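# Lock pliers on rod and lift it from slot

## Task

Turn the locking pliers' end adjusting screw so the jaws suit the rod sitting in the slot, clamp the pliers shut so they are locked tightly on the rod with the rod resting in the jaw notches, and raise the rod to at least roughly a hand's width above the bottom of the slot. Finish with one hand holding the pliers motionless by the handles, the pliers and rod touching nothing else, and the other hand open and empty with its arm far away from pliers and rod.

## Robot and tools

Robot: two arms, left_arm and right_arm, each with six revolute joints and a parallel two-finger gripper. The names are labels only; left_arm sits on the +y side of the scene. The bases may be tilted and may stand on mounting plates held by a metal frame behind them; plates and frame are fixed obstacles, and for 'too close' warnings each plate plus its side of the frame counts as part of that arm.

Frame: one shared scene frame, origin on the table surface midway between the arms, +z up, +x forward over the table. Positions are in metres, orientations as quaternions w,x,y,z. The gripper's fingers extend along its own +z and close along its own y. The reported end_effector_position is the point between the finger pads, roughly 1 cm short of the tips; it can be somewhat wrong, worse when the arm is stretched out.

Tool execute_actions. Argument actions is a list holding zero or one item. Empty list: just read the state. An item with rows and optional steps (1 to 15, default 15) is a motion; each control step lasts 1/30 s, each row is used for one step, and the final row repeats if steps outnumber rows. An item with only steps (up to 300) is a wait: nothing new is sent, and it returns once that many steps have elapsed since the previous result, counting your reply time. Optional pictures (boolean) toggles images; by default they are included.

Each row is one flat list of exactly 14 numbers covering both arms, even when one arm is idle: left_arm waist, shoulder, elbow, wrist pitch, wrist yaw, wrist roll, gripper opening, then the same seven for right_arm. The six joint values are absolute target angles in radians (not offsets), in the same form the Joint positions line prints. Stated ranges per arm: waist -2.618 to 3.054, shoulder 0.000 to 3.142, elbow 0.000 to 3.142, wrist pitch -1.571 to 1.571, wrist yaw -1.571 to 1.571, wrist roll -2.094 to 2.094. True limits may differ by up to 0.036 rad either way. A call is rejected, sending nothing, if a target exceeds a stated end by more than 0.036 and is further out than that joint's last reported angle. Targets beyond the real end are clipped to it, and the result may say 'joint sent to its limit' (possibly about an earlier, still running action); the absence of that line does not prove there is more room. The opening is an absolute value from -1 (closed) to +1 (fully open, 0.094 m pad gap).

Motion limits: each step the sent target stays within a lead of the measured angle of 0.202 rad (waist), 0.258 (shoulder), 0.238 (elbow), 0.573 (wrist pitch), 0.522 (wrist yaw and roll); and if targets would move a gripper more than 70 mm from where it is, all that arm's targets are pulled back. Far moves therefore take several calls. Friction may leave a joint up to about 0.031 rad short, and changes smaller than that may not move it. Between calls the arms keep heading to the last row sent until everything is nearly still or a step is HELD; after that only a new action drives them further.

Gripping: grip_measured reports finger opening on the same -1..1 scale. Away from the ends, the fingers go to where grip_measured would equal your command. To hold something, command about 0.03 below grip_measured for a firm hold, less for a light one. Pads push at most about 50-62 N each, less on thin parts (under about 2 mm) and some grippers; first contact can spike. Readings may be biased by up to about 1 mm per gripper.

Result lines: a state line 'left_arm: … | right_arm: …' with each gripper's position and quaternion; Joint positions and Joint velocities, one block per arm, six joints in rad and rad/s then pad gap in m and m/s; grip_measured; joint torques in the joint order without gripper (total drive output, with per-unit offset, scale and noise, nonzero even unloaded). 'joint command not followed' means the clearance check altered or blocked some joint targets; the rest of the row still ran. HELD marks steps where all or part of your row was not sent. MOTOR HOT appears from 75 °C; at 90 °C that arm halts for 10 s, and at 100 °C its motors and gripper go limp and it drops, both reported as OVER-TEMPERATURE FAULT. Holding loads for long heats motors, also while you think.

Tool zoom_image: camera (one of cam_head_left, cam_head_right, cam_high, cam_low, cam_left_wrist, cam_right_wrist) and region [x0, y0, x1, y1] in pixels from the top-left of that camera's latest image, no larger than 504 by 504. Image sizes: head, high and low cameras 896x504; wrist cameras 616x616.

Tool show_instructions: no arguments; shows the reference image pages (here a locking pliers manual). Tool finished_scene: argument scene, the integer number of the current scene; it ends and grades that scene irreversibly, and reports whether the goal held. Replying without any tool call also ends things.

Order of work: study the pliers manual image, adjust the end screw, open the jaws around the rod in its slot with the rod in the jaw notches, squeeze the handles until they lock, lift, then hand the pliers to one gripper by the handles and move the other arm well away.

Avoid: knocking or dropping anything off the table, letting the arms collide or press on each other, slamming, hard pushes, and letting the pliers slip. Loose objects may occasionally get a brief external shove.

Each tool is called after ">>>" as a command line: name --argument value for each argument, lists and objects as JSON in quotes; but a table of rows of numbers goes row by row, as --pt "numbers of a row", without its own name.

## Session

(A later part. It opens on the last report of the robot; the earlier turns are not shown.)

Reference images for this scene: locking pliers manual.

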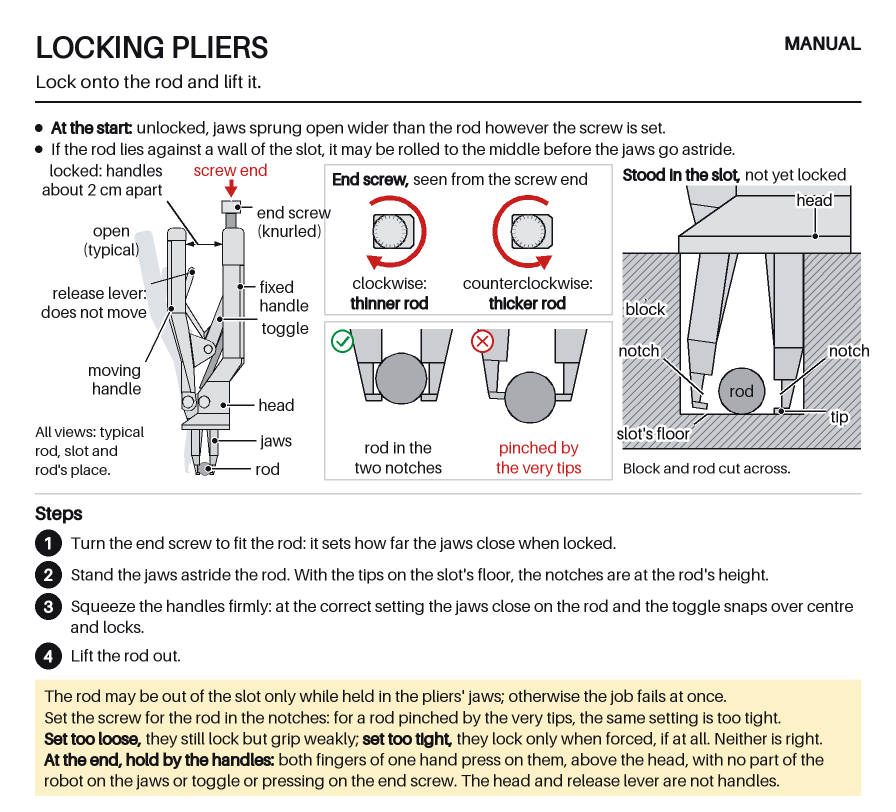

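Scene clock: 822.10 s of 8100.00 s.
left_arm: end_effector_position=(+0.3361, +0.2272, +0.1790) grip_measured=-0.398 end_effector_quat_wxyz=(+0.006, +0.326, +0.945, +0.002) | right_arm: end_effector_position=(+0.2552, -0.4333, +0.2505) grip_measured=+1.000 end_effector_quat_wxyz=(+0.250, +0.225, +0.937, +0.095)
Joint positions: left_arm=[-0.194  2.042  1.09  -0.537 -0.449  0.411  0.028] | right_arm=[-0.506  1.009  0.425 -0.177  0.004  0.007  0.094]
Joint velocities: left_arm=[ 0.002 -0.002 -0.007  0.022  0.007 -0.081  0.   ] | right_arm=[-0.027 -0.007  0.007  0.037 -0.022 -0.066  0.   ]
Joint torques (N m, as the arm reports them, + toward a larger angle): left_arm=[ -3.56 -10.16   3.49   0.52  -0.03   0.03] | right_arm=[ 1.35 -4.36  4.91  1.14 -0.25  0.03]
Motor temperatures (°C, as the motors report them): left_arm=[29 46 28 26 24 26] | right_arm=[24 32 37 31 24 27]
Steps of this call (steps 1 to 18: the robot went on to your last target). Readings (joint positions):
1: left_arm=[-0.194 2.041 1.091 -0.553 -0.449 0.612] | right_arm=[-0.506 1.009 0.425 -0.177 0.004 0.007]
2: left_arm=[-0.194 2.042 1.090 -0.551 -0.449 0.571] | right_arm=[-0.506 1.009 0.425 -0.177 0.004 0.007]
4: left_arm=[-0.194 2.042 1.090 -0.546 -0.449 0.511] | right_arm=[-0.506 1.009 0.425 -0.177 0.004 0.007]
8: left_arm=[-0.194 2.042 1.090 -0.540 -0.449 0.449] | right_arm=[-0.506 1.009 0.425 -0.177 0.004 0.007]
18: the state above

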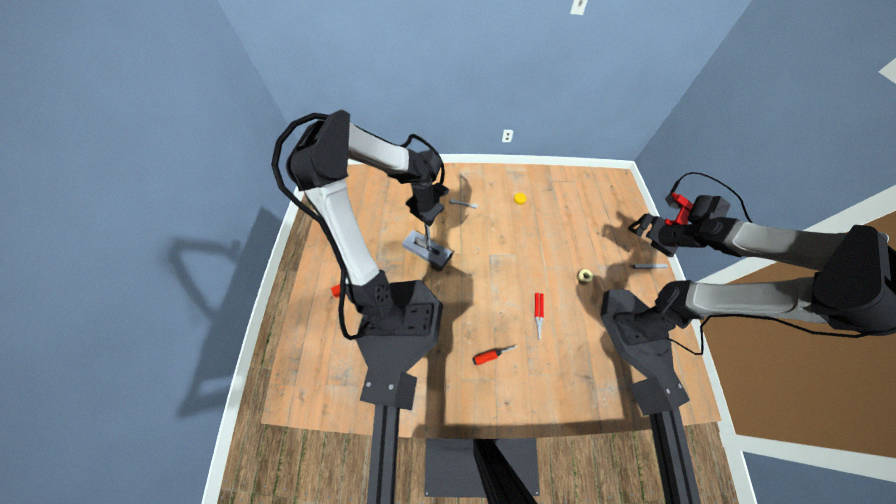

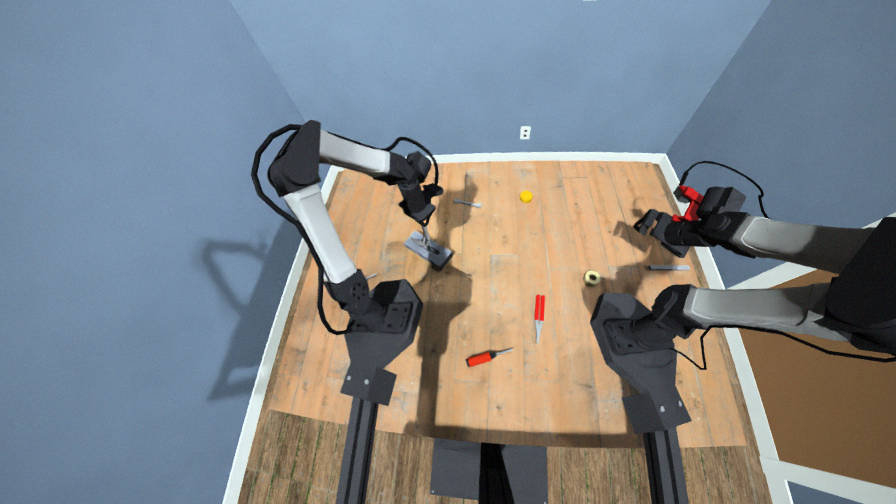

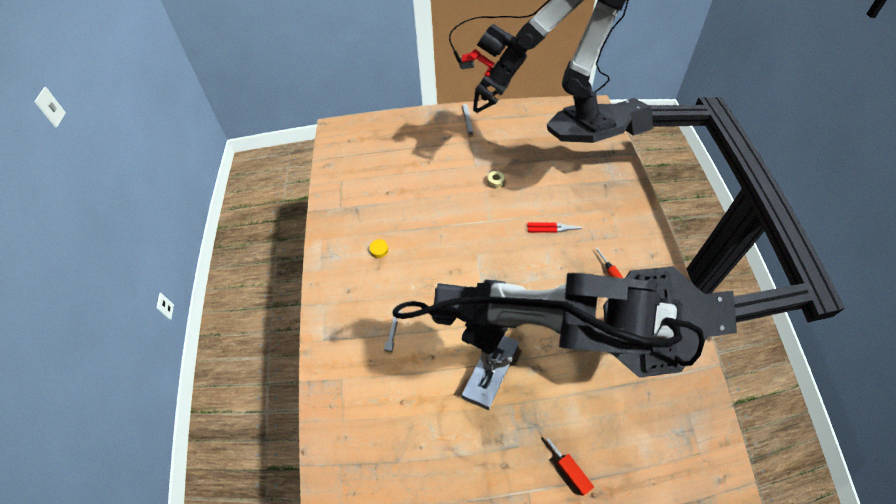

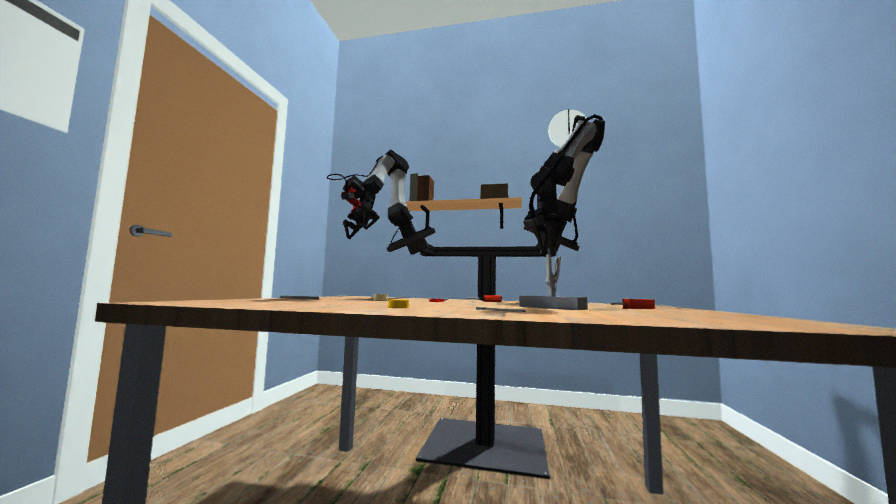

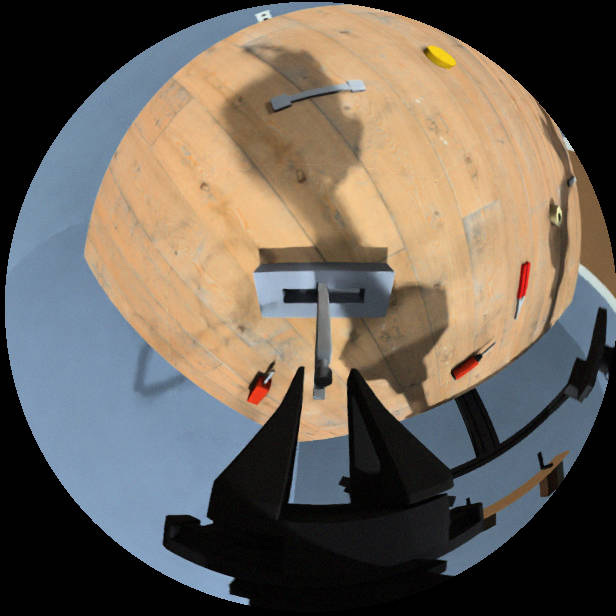

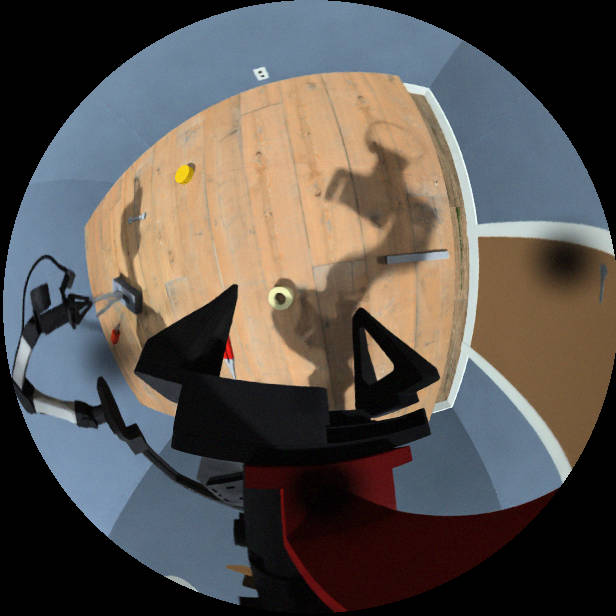

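>>> execute_actions --actions '[{"rows":[[-0.18,2.056,1.072,-0.535,-0.465,2.075,-0.4,-0.5,1,0.4,-0.2,0,0,1]]}]' --pictures false

>>> execute_actions --actions '[{"steps":18}]'

>>> zoom_image --camera "cam_left_wrist" --region '[250, 270, 430, 430]'

Scene clock: 826.23 s of 8100.00 s.
left_arm: end_effector_position=(+0.3365, +0.2279, +0.1790) grip_measured=-0.398 end_effector_quat_wxyz=(+0.002, +0.857, +0.515, +0.007) | right_arm: end_effector_position=(+0.2552, -0.4333, +0.2505) grip_measured=+1.000 end_effector_quat_wxyz=(+0.250, +0.225, +0.937, +0.095)
Joint positions: left_arm=[-0.194  2.042  1.09  -0.536 -0.454  1.808  0.028] | right_arm=[-0.506  1.009  0.425 -0.177  0.004  0.007  0.094]
Joint velocities: left_arm=[-0.002  0.022 -0.012 -0.066  0.037  1.839 -0.   ] | right_arm=[-0.017  0.022 -0.012  0.007 -0.037  0.037  0.   ]
Joint torques (N m, as the arm reports them, + toward a larger angle): left_arm=[ -3.5  -10.04   3.39   0.36  -0.02   0.16] | right_arm=[ 1.34 -4.47  4.85  1.15 -0.26 -0.05]
Motor temperatures (°C, as the motors report them): left_arm=[29 46 28 26 24 26] | right_arm=[24 32 37 31 24 27]
Steps of this call (steps 1 to 15: the robot went on to your last target; steps 16 to 109: nothing new was sent; steps 110 to 124: all 15 steps of this action). Readings (joint positions):
110: left_arm=[-0.194 2.042 1.090 -0.536 -0.451 0.481] | right_arm=[-0.506 1.009 0.425 -0.177 0.004 0.007]
111: left_arm=[-0.194 2.042 1.090 -0.536 -0.452 0.581] | right_arm=[-0.506 1.009 0.425 -0.177 0.004 0.007]
113: left_arm=[-0.194 2.042 1.090 -0.536 -0.453 0.777] | right_arm=[-0.506 1.009 0.425 -0.177 0.004 0.007]
117: left_arm=[-0.194 2.042 1.090 -0.536 -0.453 1.170] | right_arm=[-0.506 1.009 0.425 -0.177 0.004 0.007]
124: the state above

Scene clock: 826.83 s of 8100.00 s.
left_arm: end_effector_position=(+0.3365, +0.2279, +0.1790) grip_measured=-0.398 end_effector_quat_wxyz=(+0.001, +0.916, +0.401, +0.007) | right_arm: end_effector_position=(+0.2552, -0.4333, +0.2505) grip_measured=+1.000 end_effector_quat_wxyz=(+0.250, +0.225, +0.937, +0.095)
Joint positions: left_arm=[-0.194  2.042  1.09  -0.536 -0.454  2.064  0.028] | right_arm=[-0.506  1.009  0.425 -0.177  0.004  0.007  0.094]
Joint velocities: left_arm=[-0.002  0.007  0.002 -0.037  0.007  0.051 -0.001] | right_arm=[-0.002 -0.017 -0.007 -0.037 -0.037 -0.007  0.   ]
Joint torques (N m, as the arm reports them, + toward a larger angle): left_arm=[ -3.5  -10.04   3.36   0.34  -0.02   0.15] | right_arm=[ 1.41 -4.4   4.77  1.18 -0.27 -0.07]
Motor temperatures (°C, as the motors report them): left_arm=[29 46 27 26 24 26] | right_arm=[24 32 37 31 24 27]
Steps of this call (steps 1 to 18: the robot went on to your last target). Readings (joint positions):
1: left_arm=[-0.194 2.042 1.090 -0.536 -0.454 1.861] | right_arm=[-0.506 1.009 0.425 -0.177 0.004 0.007]
2: left_arm=[-0.194 2.042 1.090 -0.536 -0.454 1.903] | right_arm=[-0.506 1.009 0.425 -0.177 0.004 0.007]
4: left_arm=[-0.194 2.042 1.090 -0.536 -0.454 1.963] | right_arm=[-0.506 1.009 0.425 -0.177 0.004 0.007]
8: left_arm=[-0.194 2.042 1.090 -0.536 -0.454 2.026] | right_arm=[-0.506 1.009 0.425 -0.177 0.004 0.007]
18: the state above

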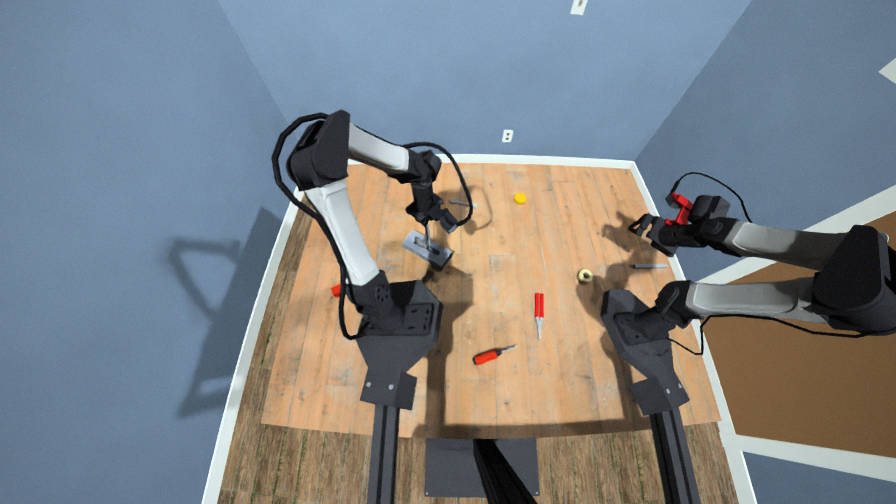

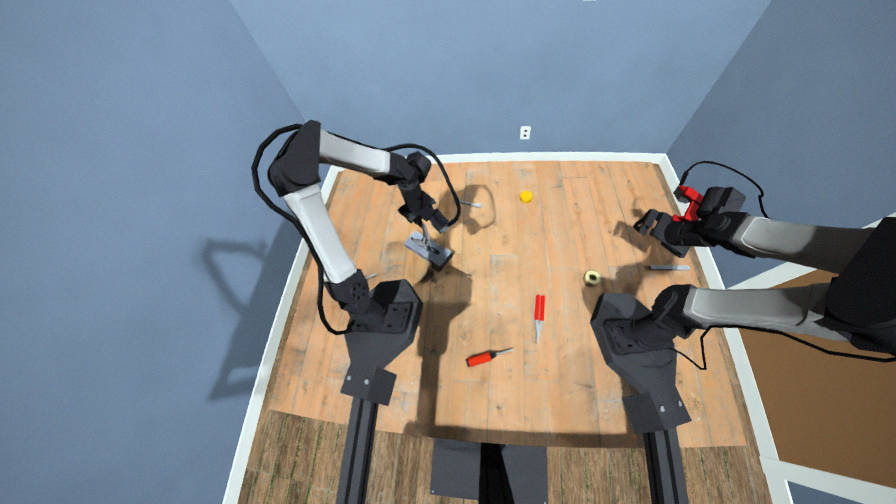

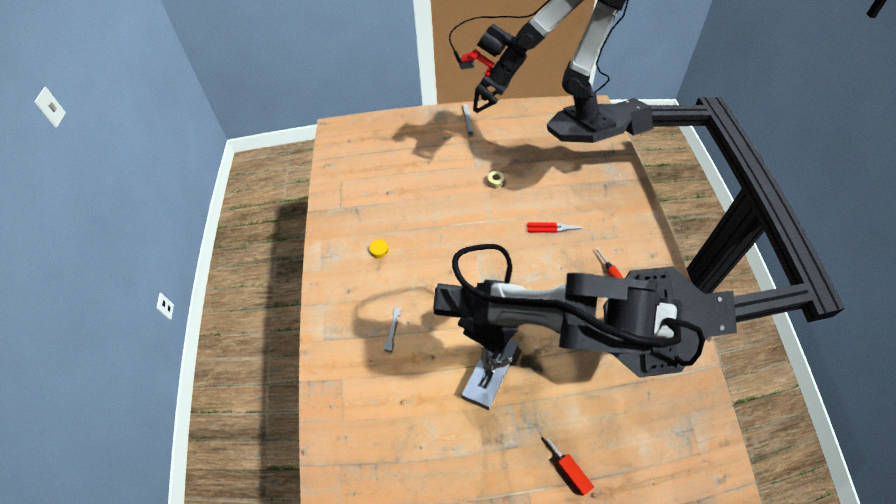

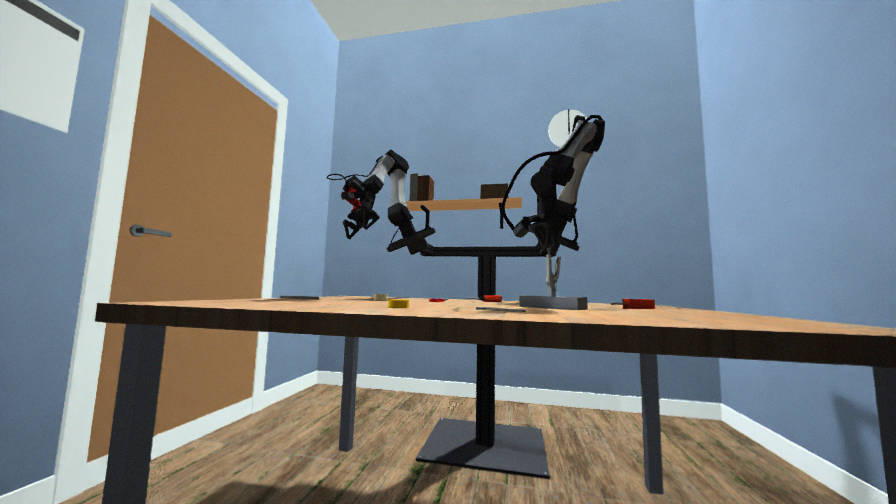

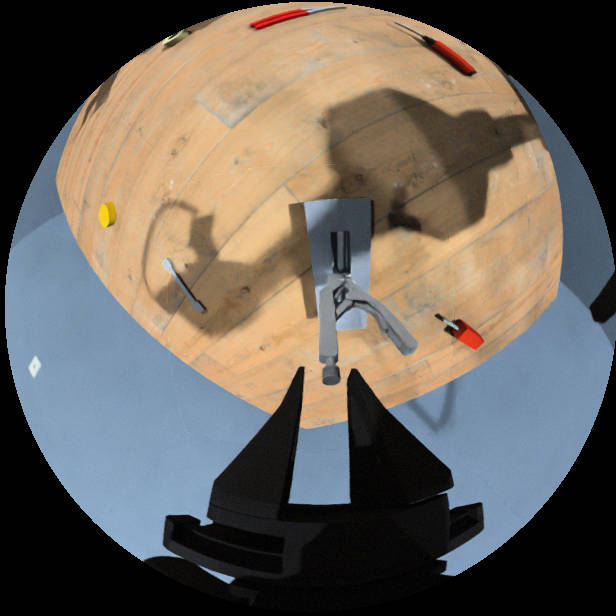

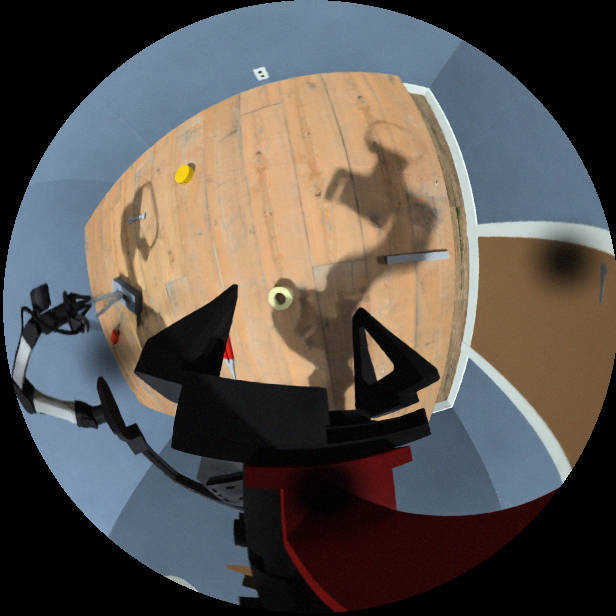

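Region (250, 270, 430, 430) of cam_left_wrist's 616x616 image, scaled by 2.800, with more detail than that image has.

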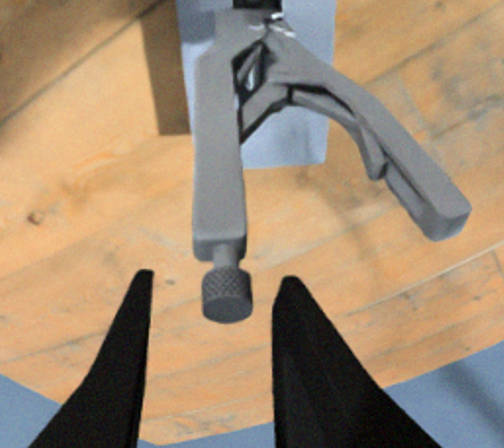

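>>> execute_actions --actions '[{"rows":[[-0.18,2.056,1.072,-0.562,-0.474,2.075,-0.6,-0.5,1,0.4,-0.2,0,0,1]]}]'

>>> zoom_image --camera "cam_left_wrist" --region '[250, 270, 430, 430]'

Scene clock: 830.33 s of 8100.00 s.
left_arm: end_effector_position=(+0.3342, +0.2300, +0.1790) grip_measured=-0.598 end_effector_quat_wxyz=(-0.006, +0.918, +0.397, +0.005) | right_arm: end_effector_position=(+0.2552, -0.4333, +0.2505) grip_measured=+1.000 end_effector_quat_wxyz=(+0.250, +0.225, +0.937, +0.095)
Joint positions: left_arm=[-0.194  2.042  1.09  -0.549 -0.463  2.069  0.019] | right_arm=[-0.506  1.009  0.425 -0.177  0.004  0.007  0.094]
Joint velocities: left_arm=[ 0.007 -0.007 -0.002 -0.022 -0.007 -0.037  0.001] | right_arm=[-0.012 -0.012  0.002  0.037 -0.007  0.081  0.   ]
Joint torques (N m, as the arm reports them, + toward a larger angle): left_arm=[ -3.49 -10.01   3.36   0.18  -0.03   0.17] | right_arm=[ 1.49 -4.33  4.82  1.18 -0.28 -0.04]
Motor temperatures (°C, as the motors report them): left_arm=[29 45 27 26 24 26] | right_arm=[24 32 37 31 24 27]
Steps of this call (steps 1 to 15: the robot went on to your last target; steps 16 to 90: nothing new was sent; steps 91 to 105: all 15 steps of this action). Readings (joint positions):
91: left_arm=[-0.194 2.042 1.090 -0.538 -0.455 2.068] | right_arm=[-0.506 1.009 0.425 -0.177 0.004 0.007]
92: left_arm=[-0.194 2.042 1.090 -0.540 -0.456 2.069] | right_arm=[-0.506 1.009 0.425 -0.177 0.004 0.007]
94: left_arm=[-0.194 2.042 1.090 -0.543 -0.459 2.069] | right_arm=[-0.506 1.009 0.425 -0.177 0.004 0.007]
98: left_arm=[-0.194 2.042 1.090 -0.547 -0.461 2.069] | right_arm=[-0.506 1.009 0.425 -0.177 0.004 0.007]
105: the state above

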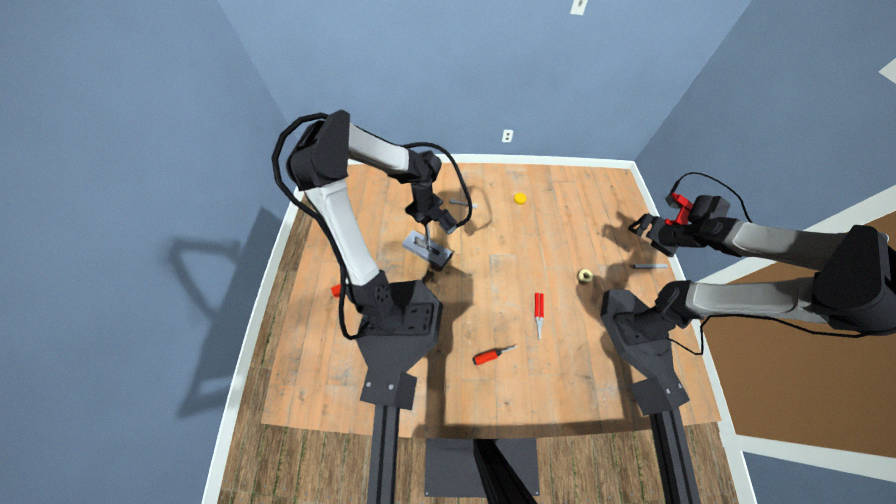

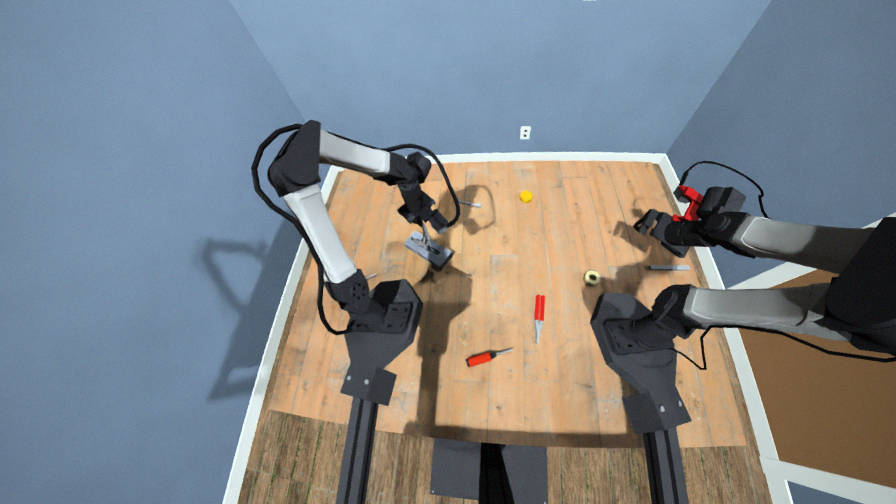

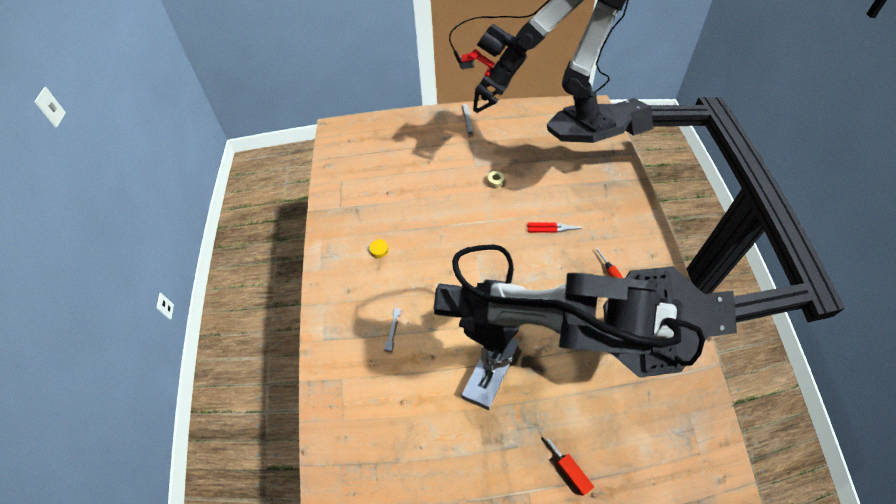

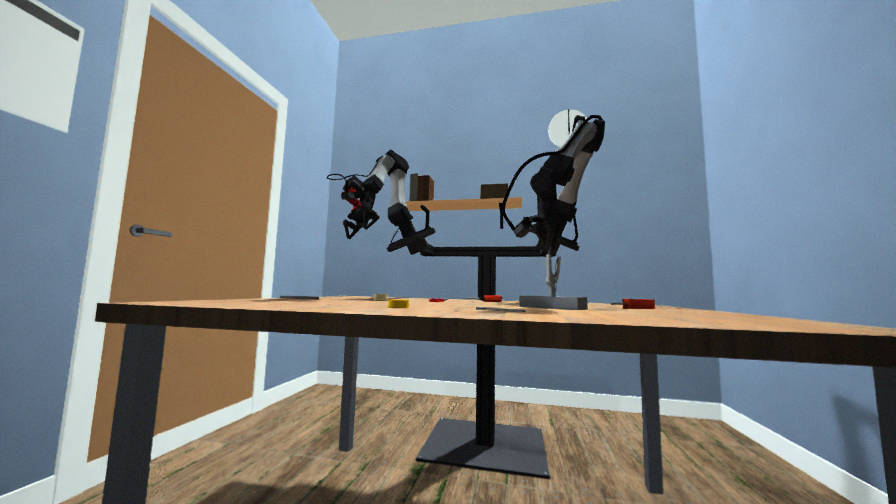

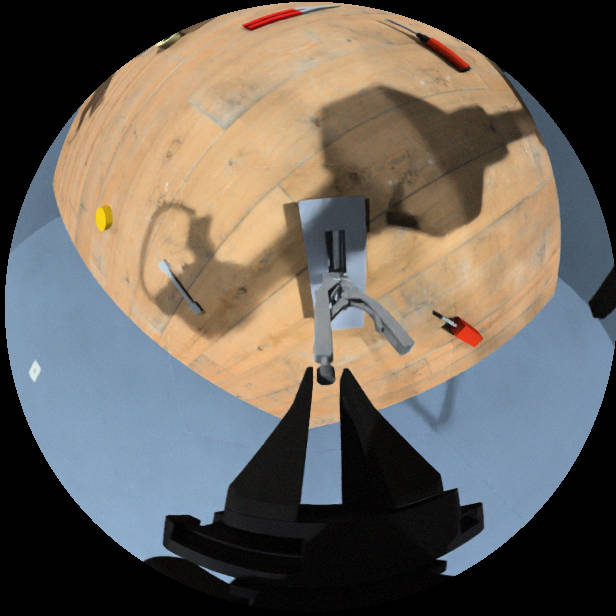

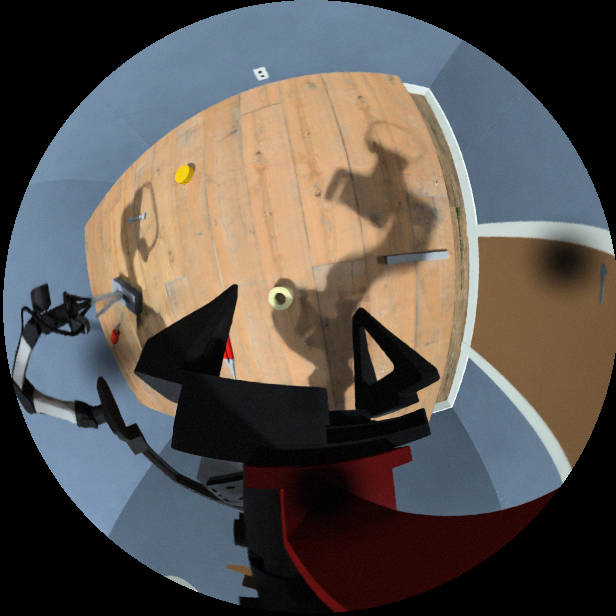

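Region (250, 270, 430, 430) of cam_left_wrist's 616x616 image, scaled by 2.800, with more detail than that image has.

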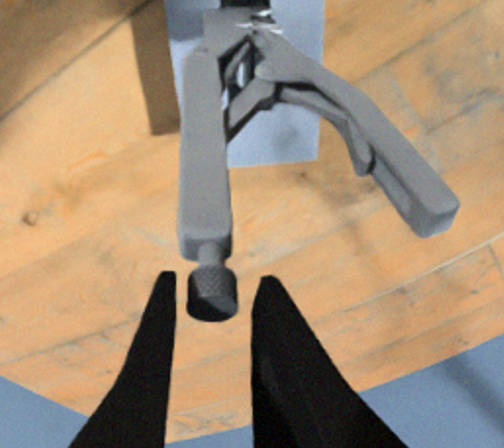

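>>> execute_actions --actions '[]'

Scene clock: 847.00 s of 8100.00 s.
left_arm: end_effector_position=(+0.3341, +0.2301, +0.1790) grip_measured=-0.598 end_effector_quat_wxyz=(-0.006, +0.918, +0.397, +0.005) | right_arm: end_effector_position=(+0.2552, -0.4333, +0.2505) grip_measured=+1.000 end_effector_quat_wxyz=(+0.250, +0.225, +0.937, +0.095)
Joint positions: left_arm=[-0.194  2.042  1.09  -0.549 -0.463  2.069  0.019] | right_arm=[-0.506  1.009  0.425 -0.177  0.004  0.007  0.094]
Joint velocities: left_arm=[-0.007 -0.002 -0.002 -0.066 -0.022 -0.022 -0.001] | right_arm=[-0.002 -0.002 -0.012 -0.022 -0.022  0.007  0.   ]
Joint torques (N m, as the arm reports them, + toward a larger angle): left_arm=[ -3.5  -10.02   3.34   0.16  -0.03   0.16] | right_arm=[ 1.19 -4.53  4.85  1.17 -0.23 -0.02]
Motor temperatures (°C, as the motors report them): left_arm=[29 44 27 26 24 26] | right_arm=[24 32 37 31 24 27]
Steps of this call (steps 1 to 15: the robot went on to your last target; steps 16 to 500: nothing new was sent). Readings (joint positions):
1: left_arm=[-0.194 2.042 1.090 -0.549 -0.463 2.069] | right_arm=[-0.506 1.009 0.425 -0.177 0.004 0.007]
2: left_arm=[-0.194 2.042 1.090 -0.549 -0.463 2.069] | right_arm=[-0.506 1.009 0.425 -0.177 0.004 0.007]
4: left_arm=[-0.194 2.042 1.090 -0.549 -0.463 2.069] | right_arm=[-0.506 1.009 0.425 -0.177 0.004 0.007]
8: left_arm=[-0.194 2.042 1.090 -0.549 -0.463 2.069] | right_arm=[-0.506 1.009 0.425 -0.177 0.004 0.007]
500: the state above
All arms were judged still, so your last target was given up. Only a new action makes them travel on or press farther. Fingers that are still opening or closing keep moving.

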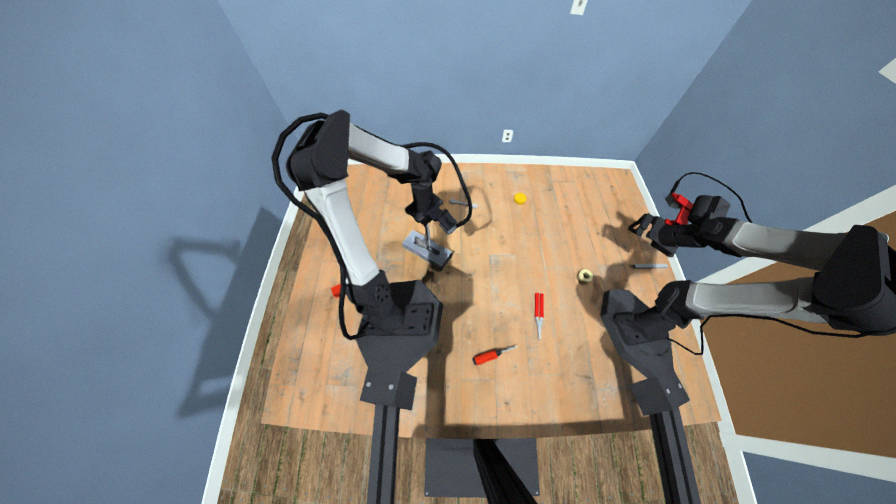

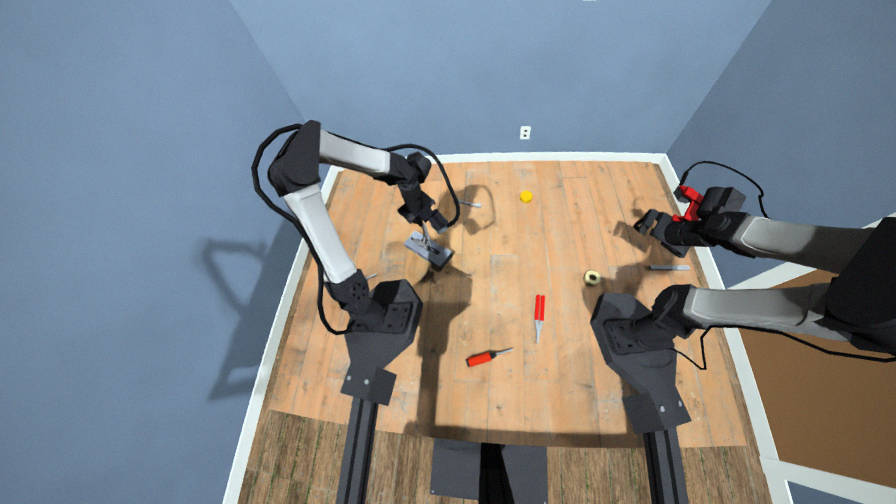

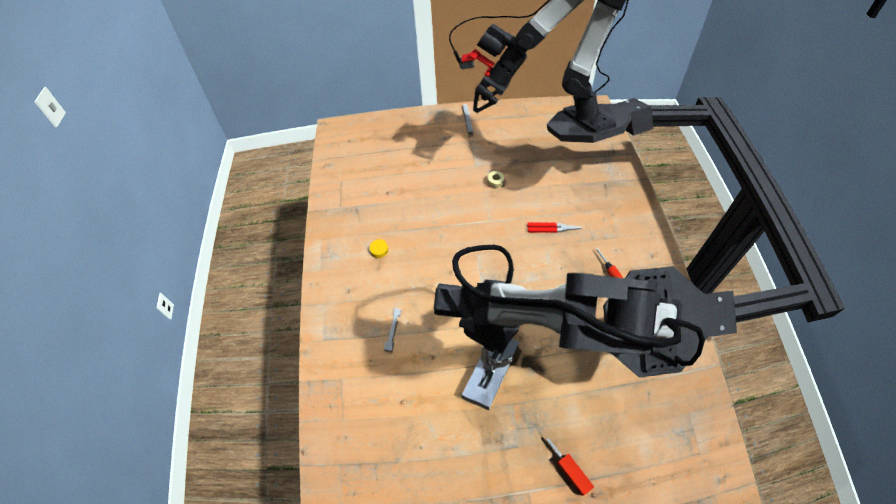

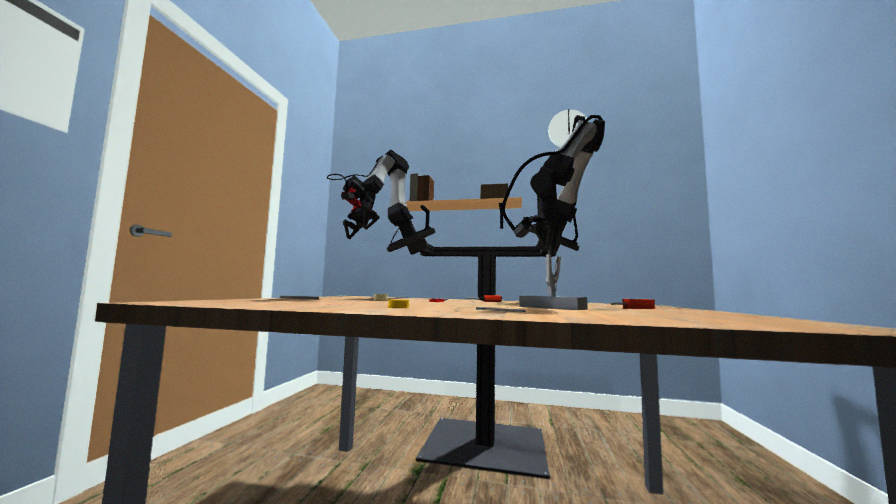

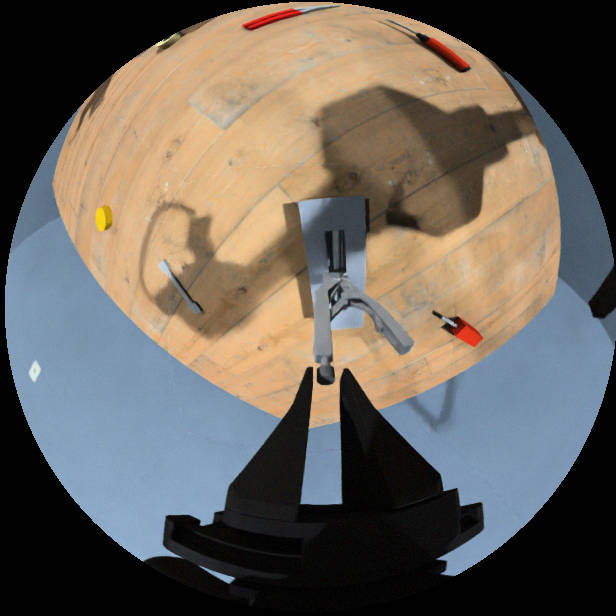

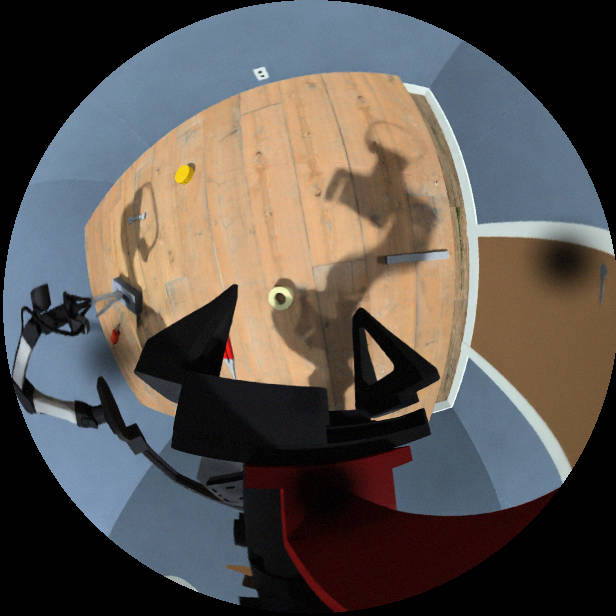

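>>> execute_actions --actions '[{"rows":[[-0.18,2.056,1.072,-0.55,-0.465,2.075,-0.7,-0.5,1,0.4,-0.2,0,0,1],[-0.18,2.056,1.072,-0.55,-0.465,2.075,-0.75,-0.5,1,0.4,-0.2,0,0,1],[-0.18,2.056,1.072,-0.55,-0.465,2.075,-0.78,-0.5,1,0.4,-0.2,0,0,1],[-0.18,2.056,1.072,-0.55,-0.465,2.075,-0.78,-0.5,1,0.4,-0.2,0,0,1],[-0.18,2.056,1.072,-0.55,-0.465,2.075,-0.78,-0.5,1,0.4,-0.2,0,0,1],[-0.18,2.056,1.072,-0.55,-0.465,2.075,-0.8,-0.5,1,0.4,-0.2,0,0,1],[-0.18,2.056,1.072,-0.55,-0.465,2.075,-0.8,-0.5,1,0.4,-0.2,0,0,1],[-0.18,2.056,1.072,-0.55,-0.465,2.075,-0.825,-0.5,1,0.4,-0.2,0,0,1]],"steps":15}]' --pictures false

>>> execute_actions --actions '[{"rows":[[-0.18,2.056,1.072,-0.55,-0.465,2.0,-0.825,-0.5,1,0.4,-0.2,0,0,1],[-0.18,2.056,1.072,-0.55,-0.465,1.9,-0.825,-0.5,1,0.4,-0.2,0,0,1],[-0.18,2.056,1.072,-0.55,-0.465,1.8,-0.825,-0.5,1,0.4,-0.2,0,0,1],[-0.18,2.056,1.072,-0.55,-0.465,1.7,-0.825,-0.5,1,0.4,-0.2,0,0,1],[-0.18,2.056,1.072,-0.55,-0.465,1.6,-0.825,-0.5,1,0.4,-0.2,0,0,1],[-0.18,2.056,1.072,-0.55,-0.465,1.5,-0.825,-0.5,1,0.4,-0.2,0,0,1],[-0.18,2.056,1.072,-0.55,-0.465,1.4,-0.825,-0.5,1,0.4,-0.2,0,0,1],[-0.18,2.056,1.072,-0.55,-0.465,1.3,-0.825,-0.5,1,0.4,-0.2,0,0,1],[-0.18,2.056,1.072,-0.55,-0.465,1.2,-0.825,-0.5,1,0.4,-0.2,0,0,1],[-0.18,2.056,1.072,-0.55,-0.465,1.1,-0.825,-0.5,1,0.4,-0.2,0,0,1],[-0.18,2.056,1.072,-0.55,-0.465,1.0,-0.825,-0.5,1,0.4,-0.2,0,0,1]],"steps":15}]'

Scene clock: 860.77 s of 8100.00 s.
left_arm: end_effector_position=(+0.3341, +0.2301, +0.1790) grip_measured=-0.805 end_effector_quat_wxyz=(-0.006, +0.918, +0.396, +0.005) | right_arm: end_effector_position=(+0.2552, -0.4333, +0.2505) grip_measured=+1.000 end_effector_quat_wxyz=(+0.250, +0.225, +0.937, +0.095)
Joint positions: left_arm=[-0.194  2.042  1.09  -0.549 -0.463  2.069  0.009] | right_arm=[-0.506  1.009  0.425 -0.177  0.004  0.007  0.094]
Joint velocities: left_arm=[ 0.002 -0.007 -0.007 -0.037 -0.022  0.066  0.001] | right_arm=[ 0.022 -0.002  0.002 -0.051  0.022 -0.081  0.   ]
Joint torques (N m, as the arm reports them, + toward a larger angle): left_arm=[ -3.49 -10.     3.36   0.28   0.06   0.16] | right_arm=[ 1.38 -4.34  4.79  1.19 -0.23 -0.03]
Motor temperatures (°C, as the motors report them): left_arm=[28 43 27 25 24 26] | right_arm=[24 32 37 31 24 27]
Steps of this call (steps 1 to 398: nothing new was sent; steps 399 to 413: all 15 steps of this action). Readings (joint positions):
399: left_arm=[-0.194 2.042 1.090 -0.549 -0.463 2.069] | right_arm=[-0.506 1.009 0.425 -0.177 0.004 0.007]
400: left_arm=[-0.194 2.042 1.090 -0.549 -0.463 2.069] | right_arm=[-0.506 1.009 0.425 -0.177 0.004 0.007]
402: left_arm=[-0.194 2.042 1.090 -0.549 -0.463 2.069] | right_arm=[-0.506 1.009 0.425 -0.177 0.004 0.007]
406: left_arm=[-0.194 2.042 1.090 -0.549 -0.463 2.069] | right_arm=[-0.506 1.009 0.425 -0.177 0.004 0.007]
413: the state above

Scene clock: 861.27 s of 8100.00 s.
left_arm: end_effector_position=(+0.3341, +0.2301, +0.1790) grip_measured=-0.805 end_effector_quat_wxyz=(-0.003, +0.653, +0.758, +0.008) | right_arm: end_effector_position=(+0.2552, -0.4333, +0.2505) grip_measured=+1.000 end_effector_quat_wxyz=(+0.250, +0.225, +0.937, +0.095)
Joint positions: left_arm=[-0.194  2.042  1.09  -0.549 -0.463  1.165  0.009] | right_arm=[-0.506  1.009  0.425 -0.177  0.004  0.007  0.094]
Joint velocities: left_arm=[-0.007  0.022 -0.012  0.037 -0.007 -1.033  0.001] | right_arm=[ 0.002 -0.007  0.002  0.007  0.007  0.051  0.   ]
Joint torques (N m, as the arm reports them, + toward a larger angle): left_arm=[ -3.49 -10.09   3.44   0.36   0.05   0.02] | right_arm=[ 1.35 -4.57  4.79  1.18 -0.28 -0.03]
Motor temperatures (°C, as the motors report them): left_arm=[28 43 27 25 24 26] | right_arm=[24 32 37 31 24 27]
Steps of this call (steps 1 to 15: all 15 steps of this action). Readings (joint positions):
1: left_arm=[-0.194 2.042 1.090 -0.549 -0.463 2.060] | right_arm=[-0.506 1.009 0.425 -0.177 0.004 0.007]
2: left_arm=[-0.194 2.042 1.090 -0.549 -0.463 2.035] | right_arm=[-0.506 1.009 0.425 -0.177 0.004 0.007]
4: left_arm=[-0.194 2.042 1.090 -0.549 -0.463 1.942] | right_arm=[-0.506 1.009 0.425 -0.177 0.004 0.007]
8: left_arm=[-0.194 2.042 1.090 -0.549 -0.463 1.655] | right_arm=[-0.506 1.009 0.425 -0.177 0.004 0.007]
15: the state above

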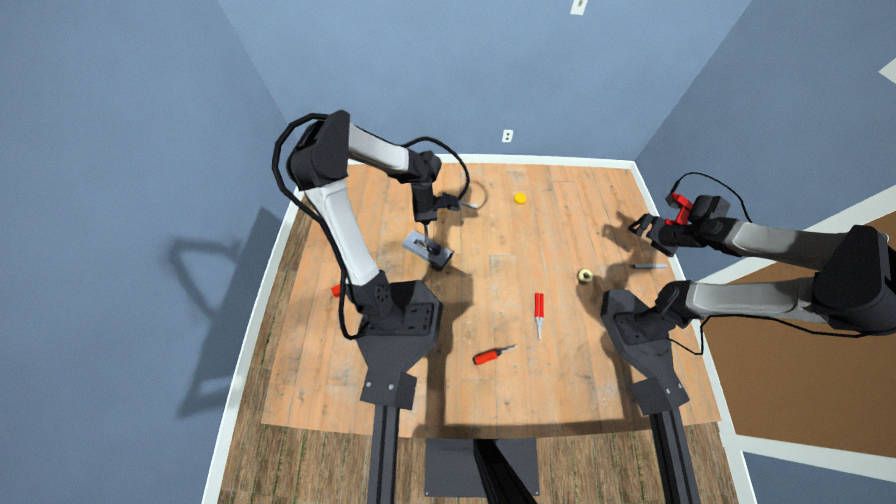

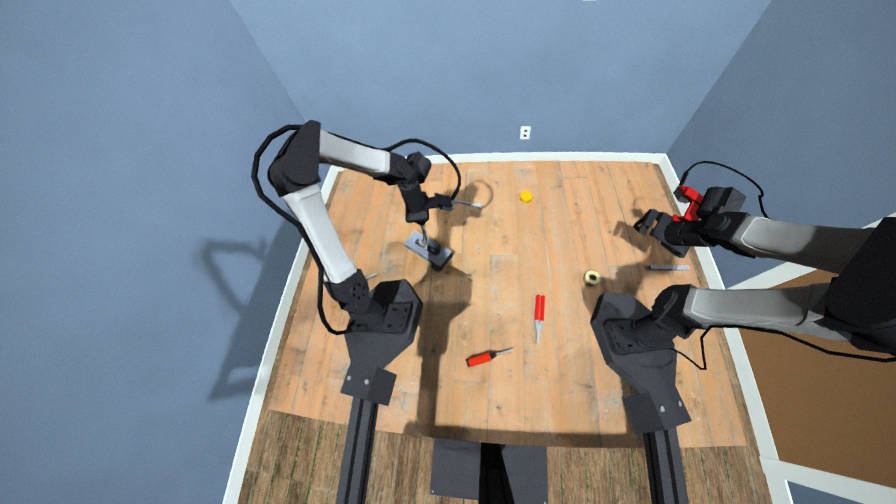

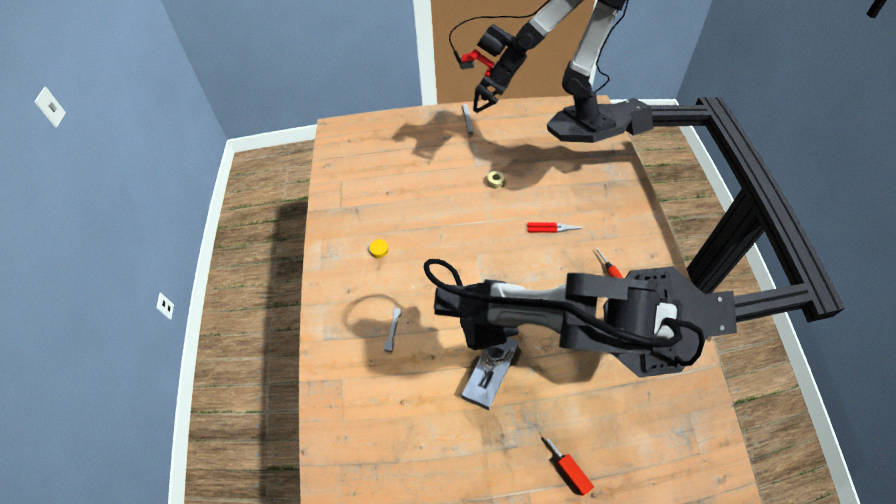

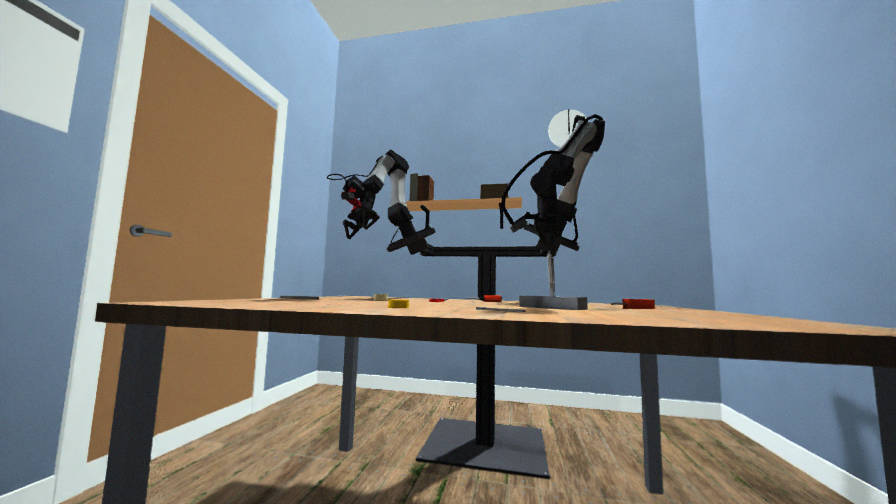

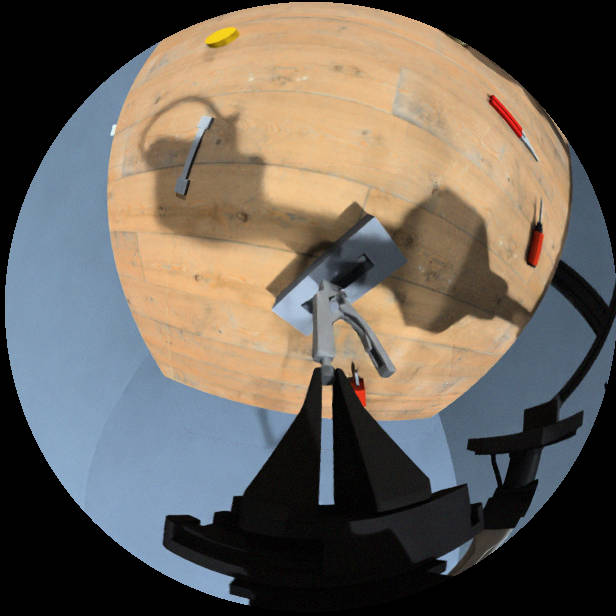

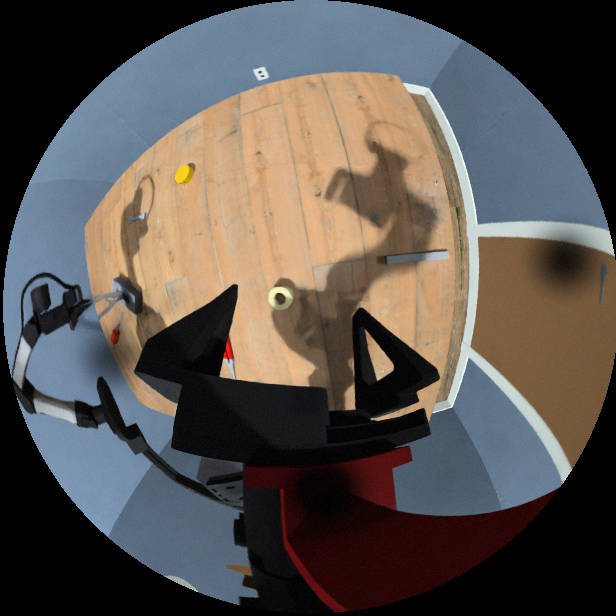

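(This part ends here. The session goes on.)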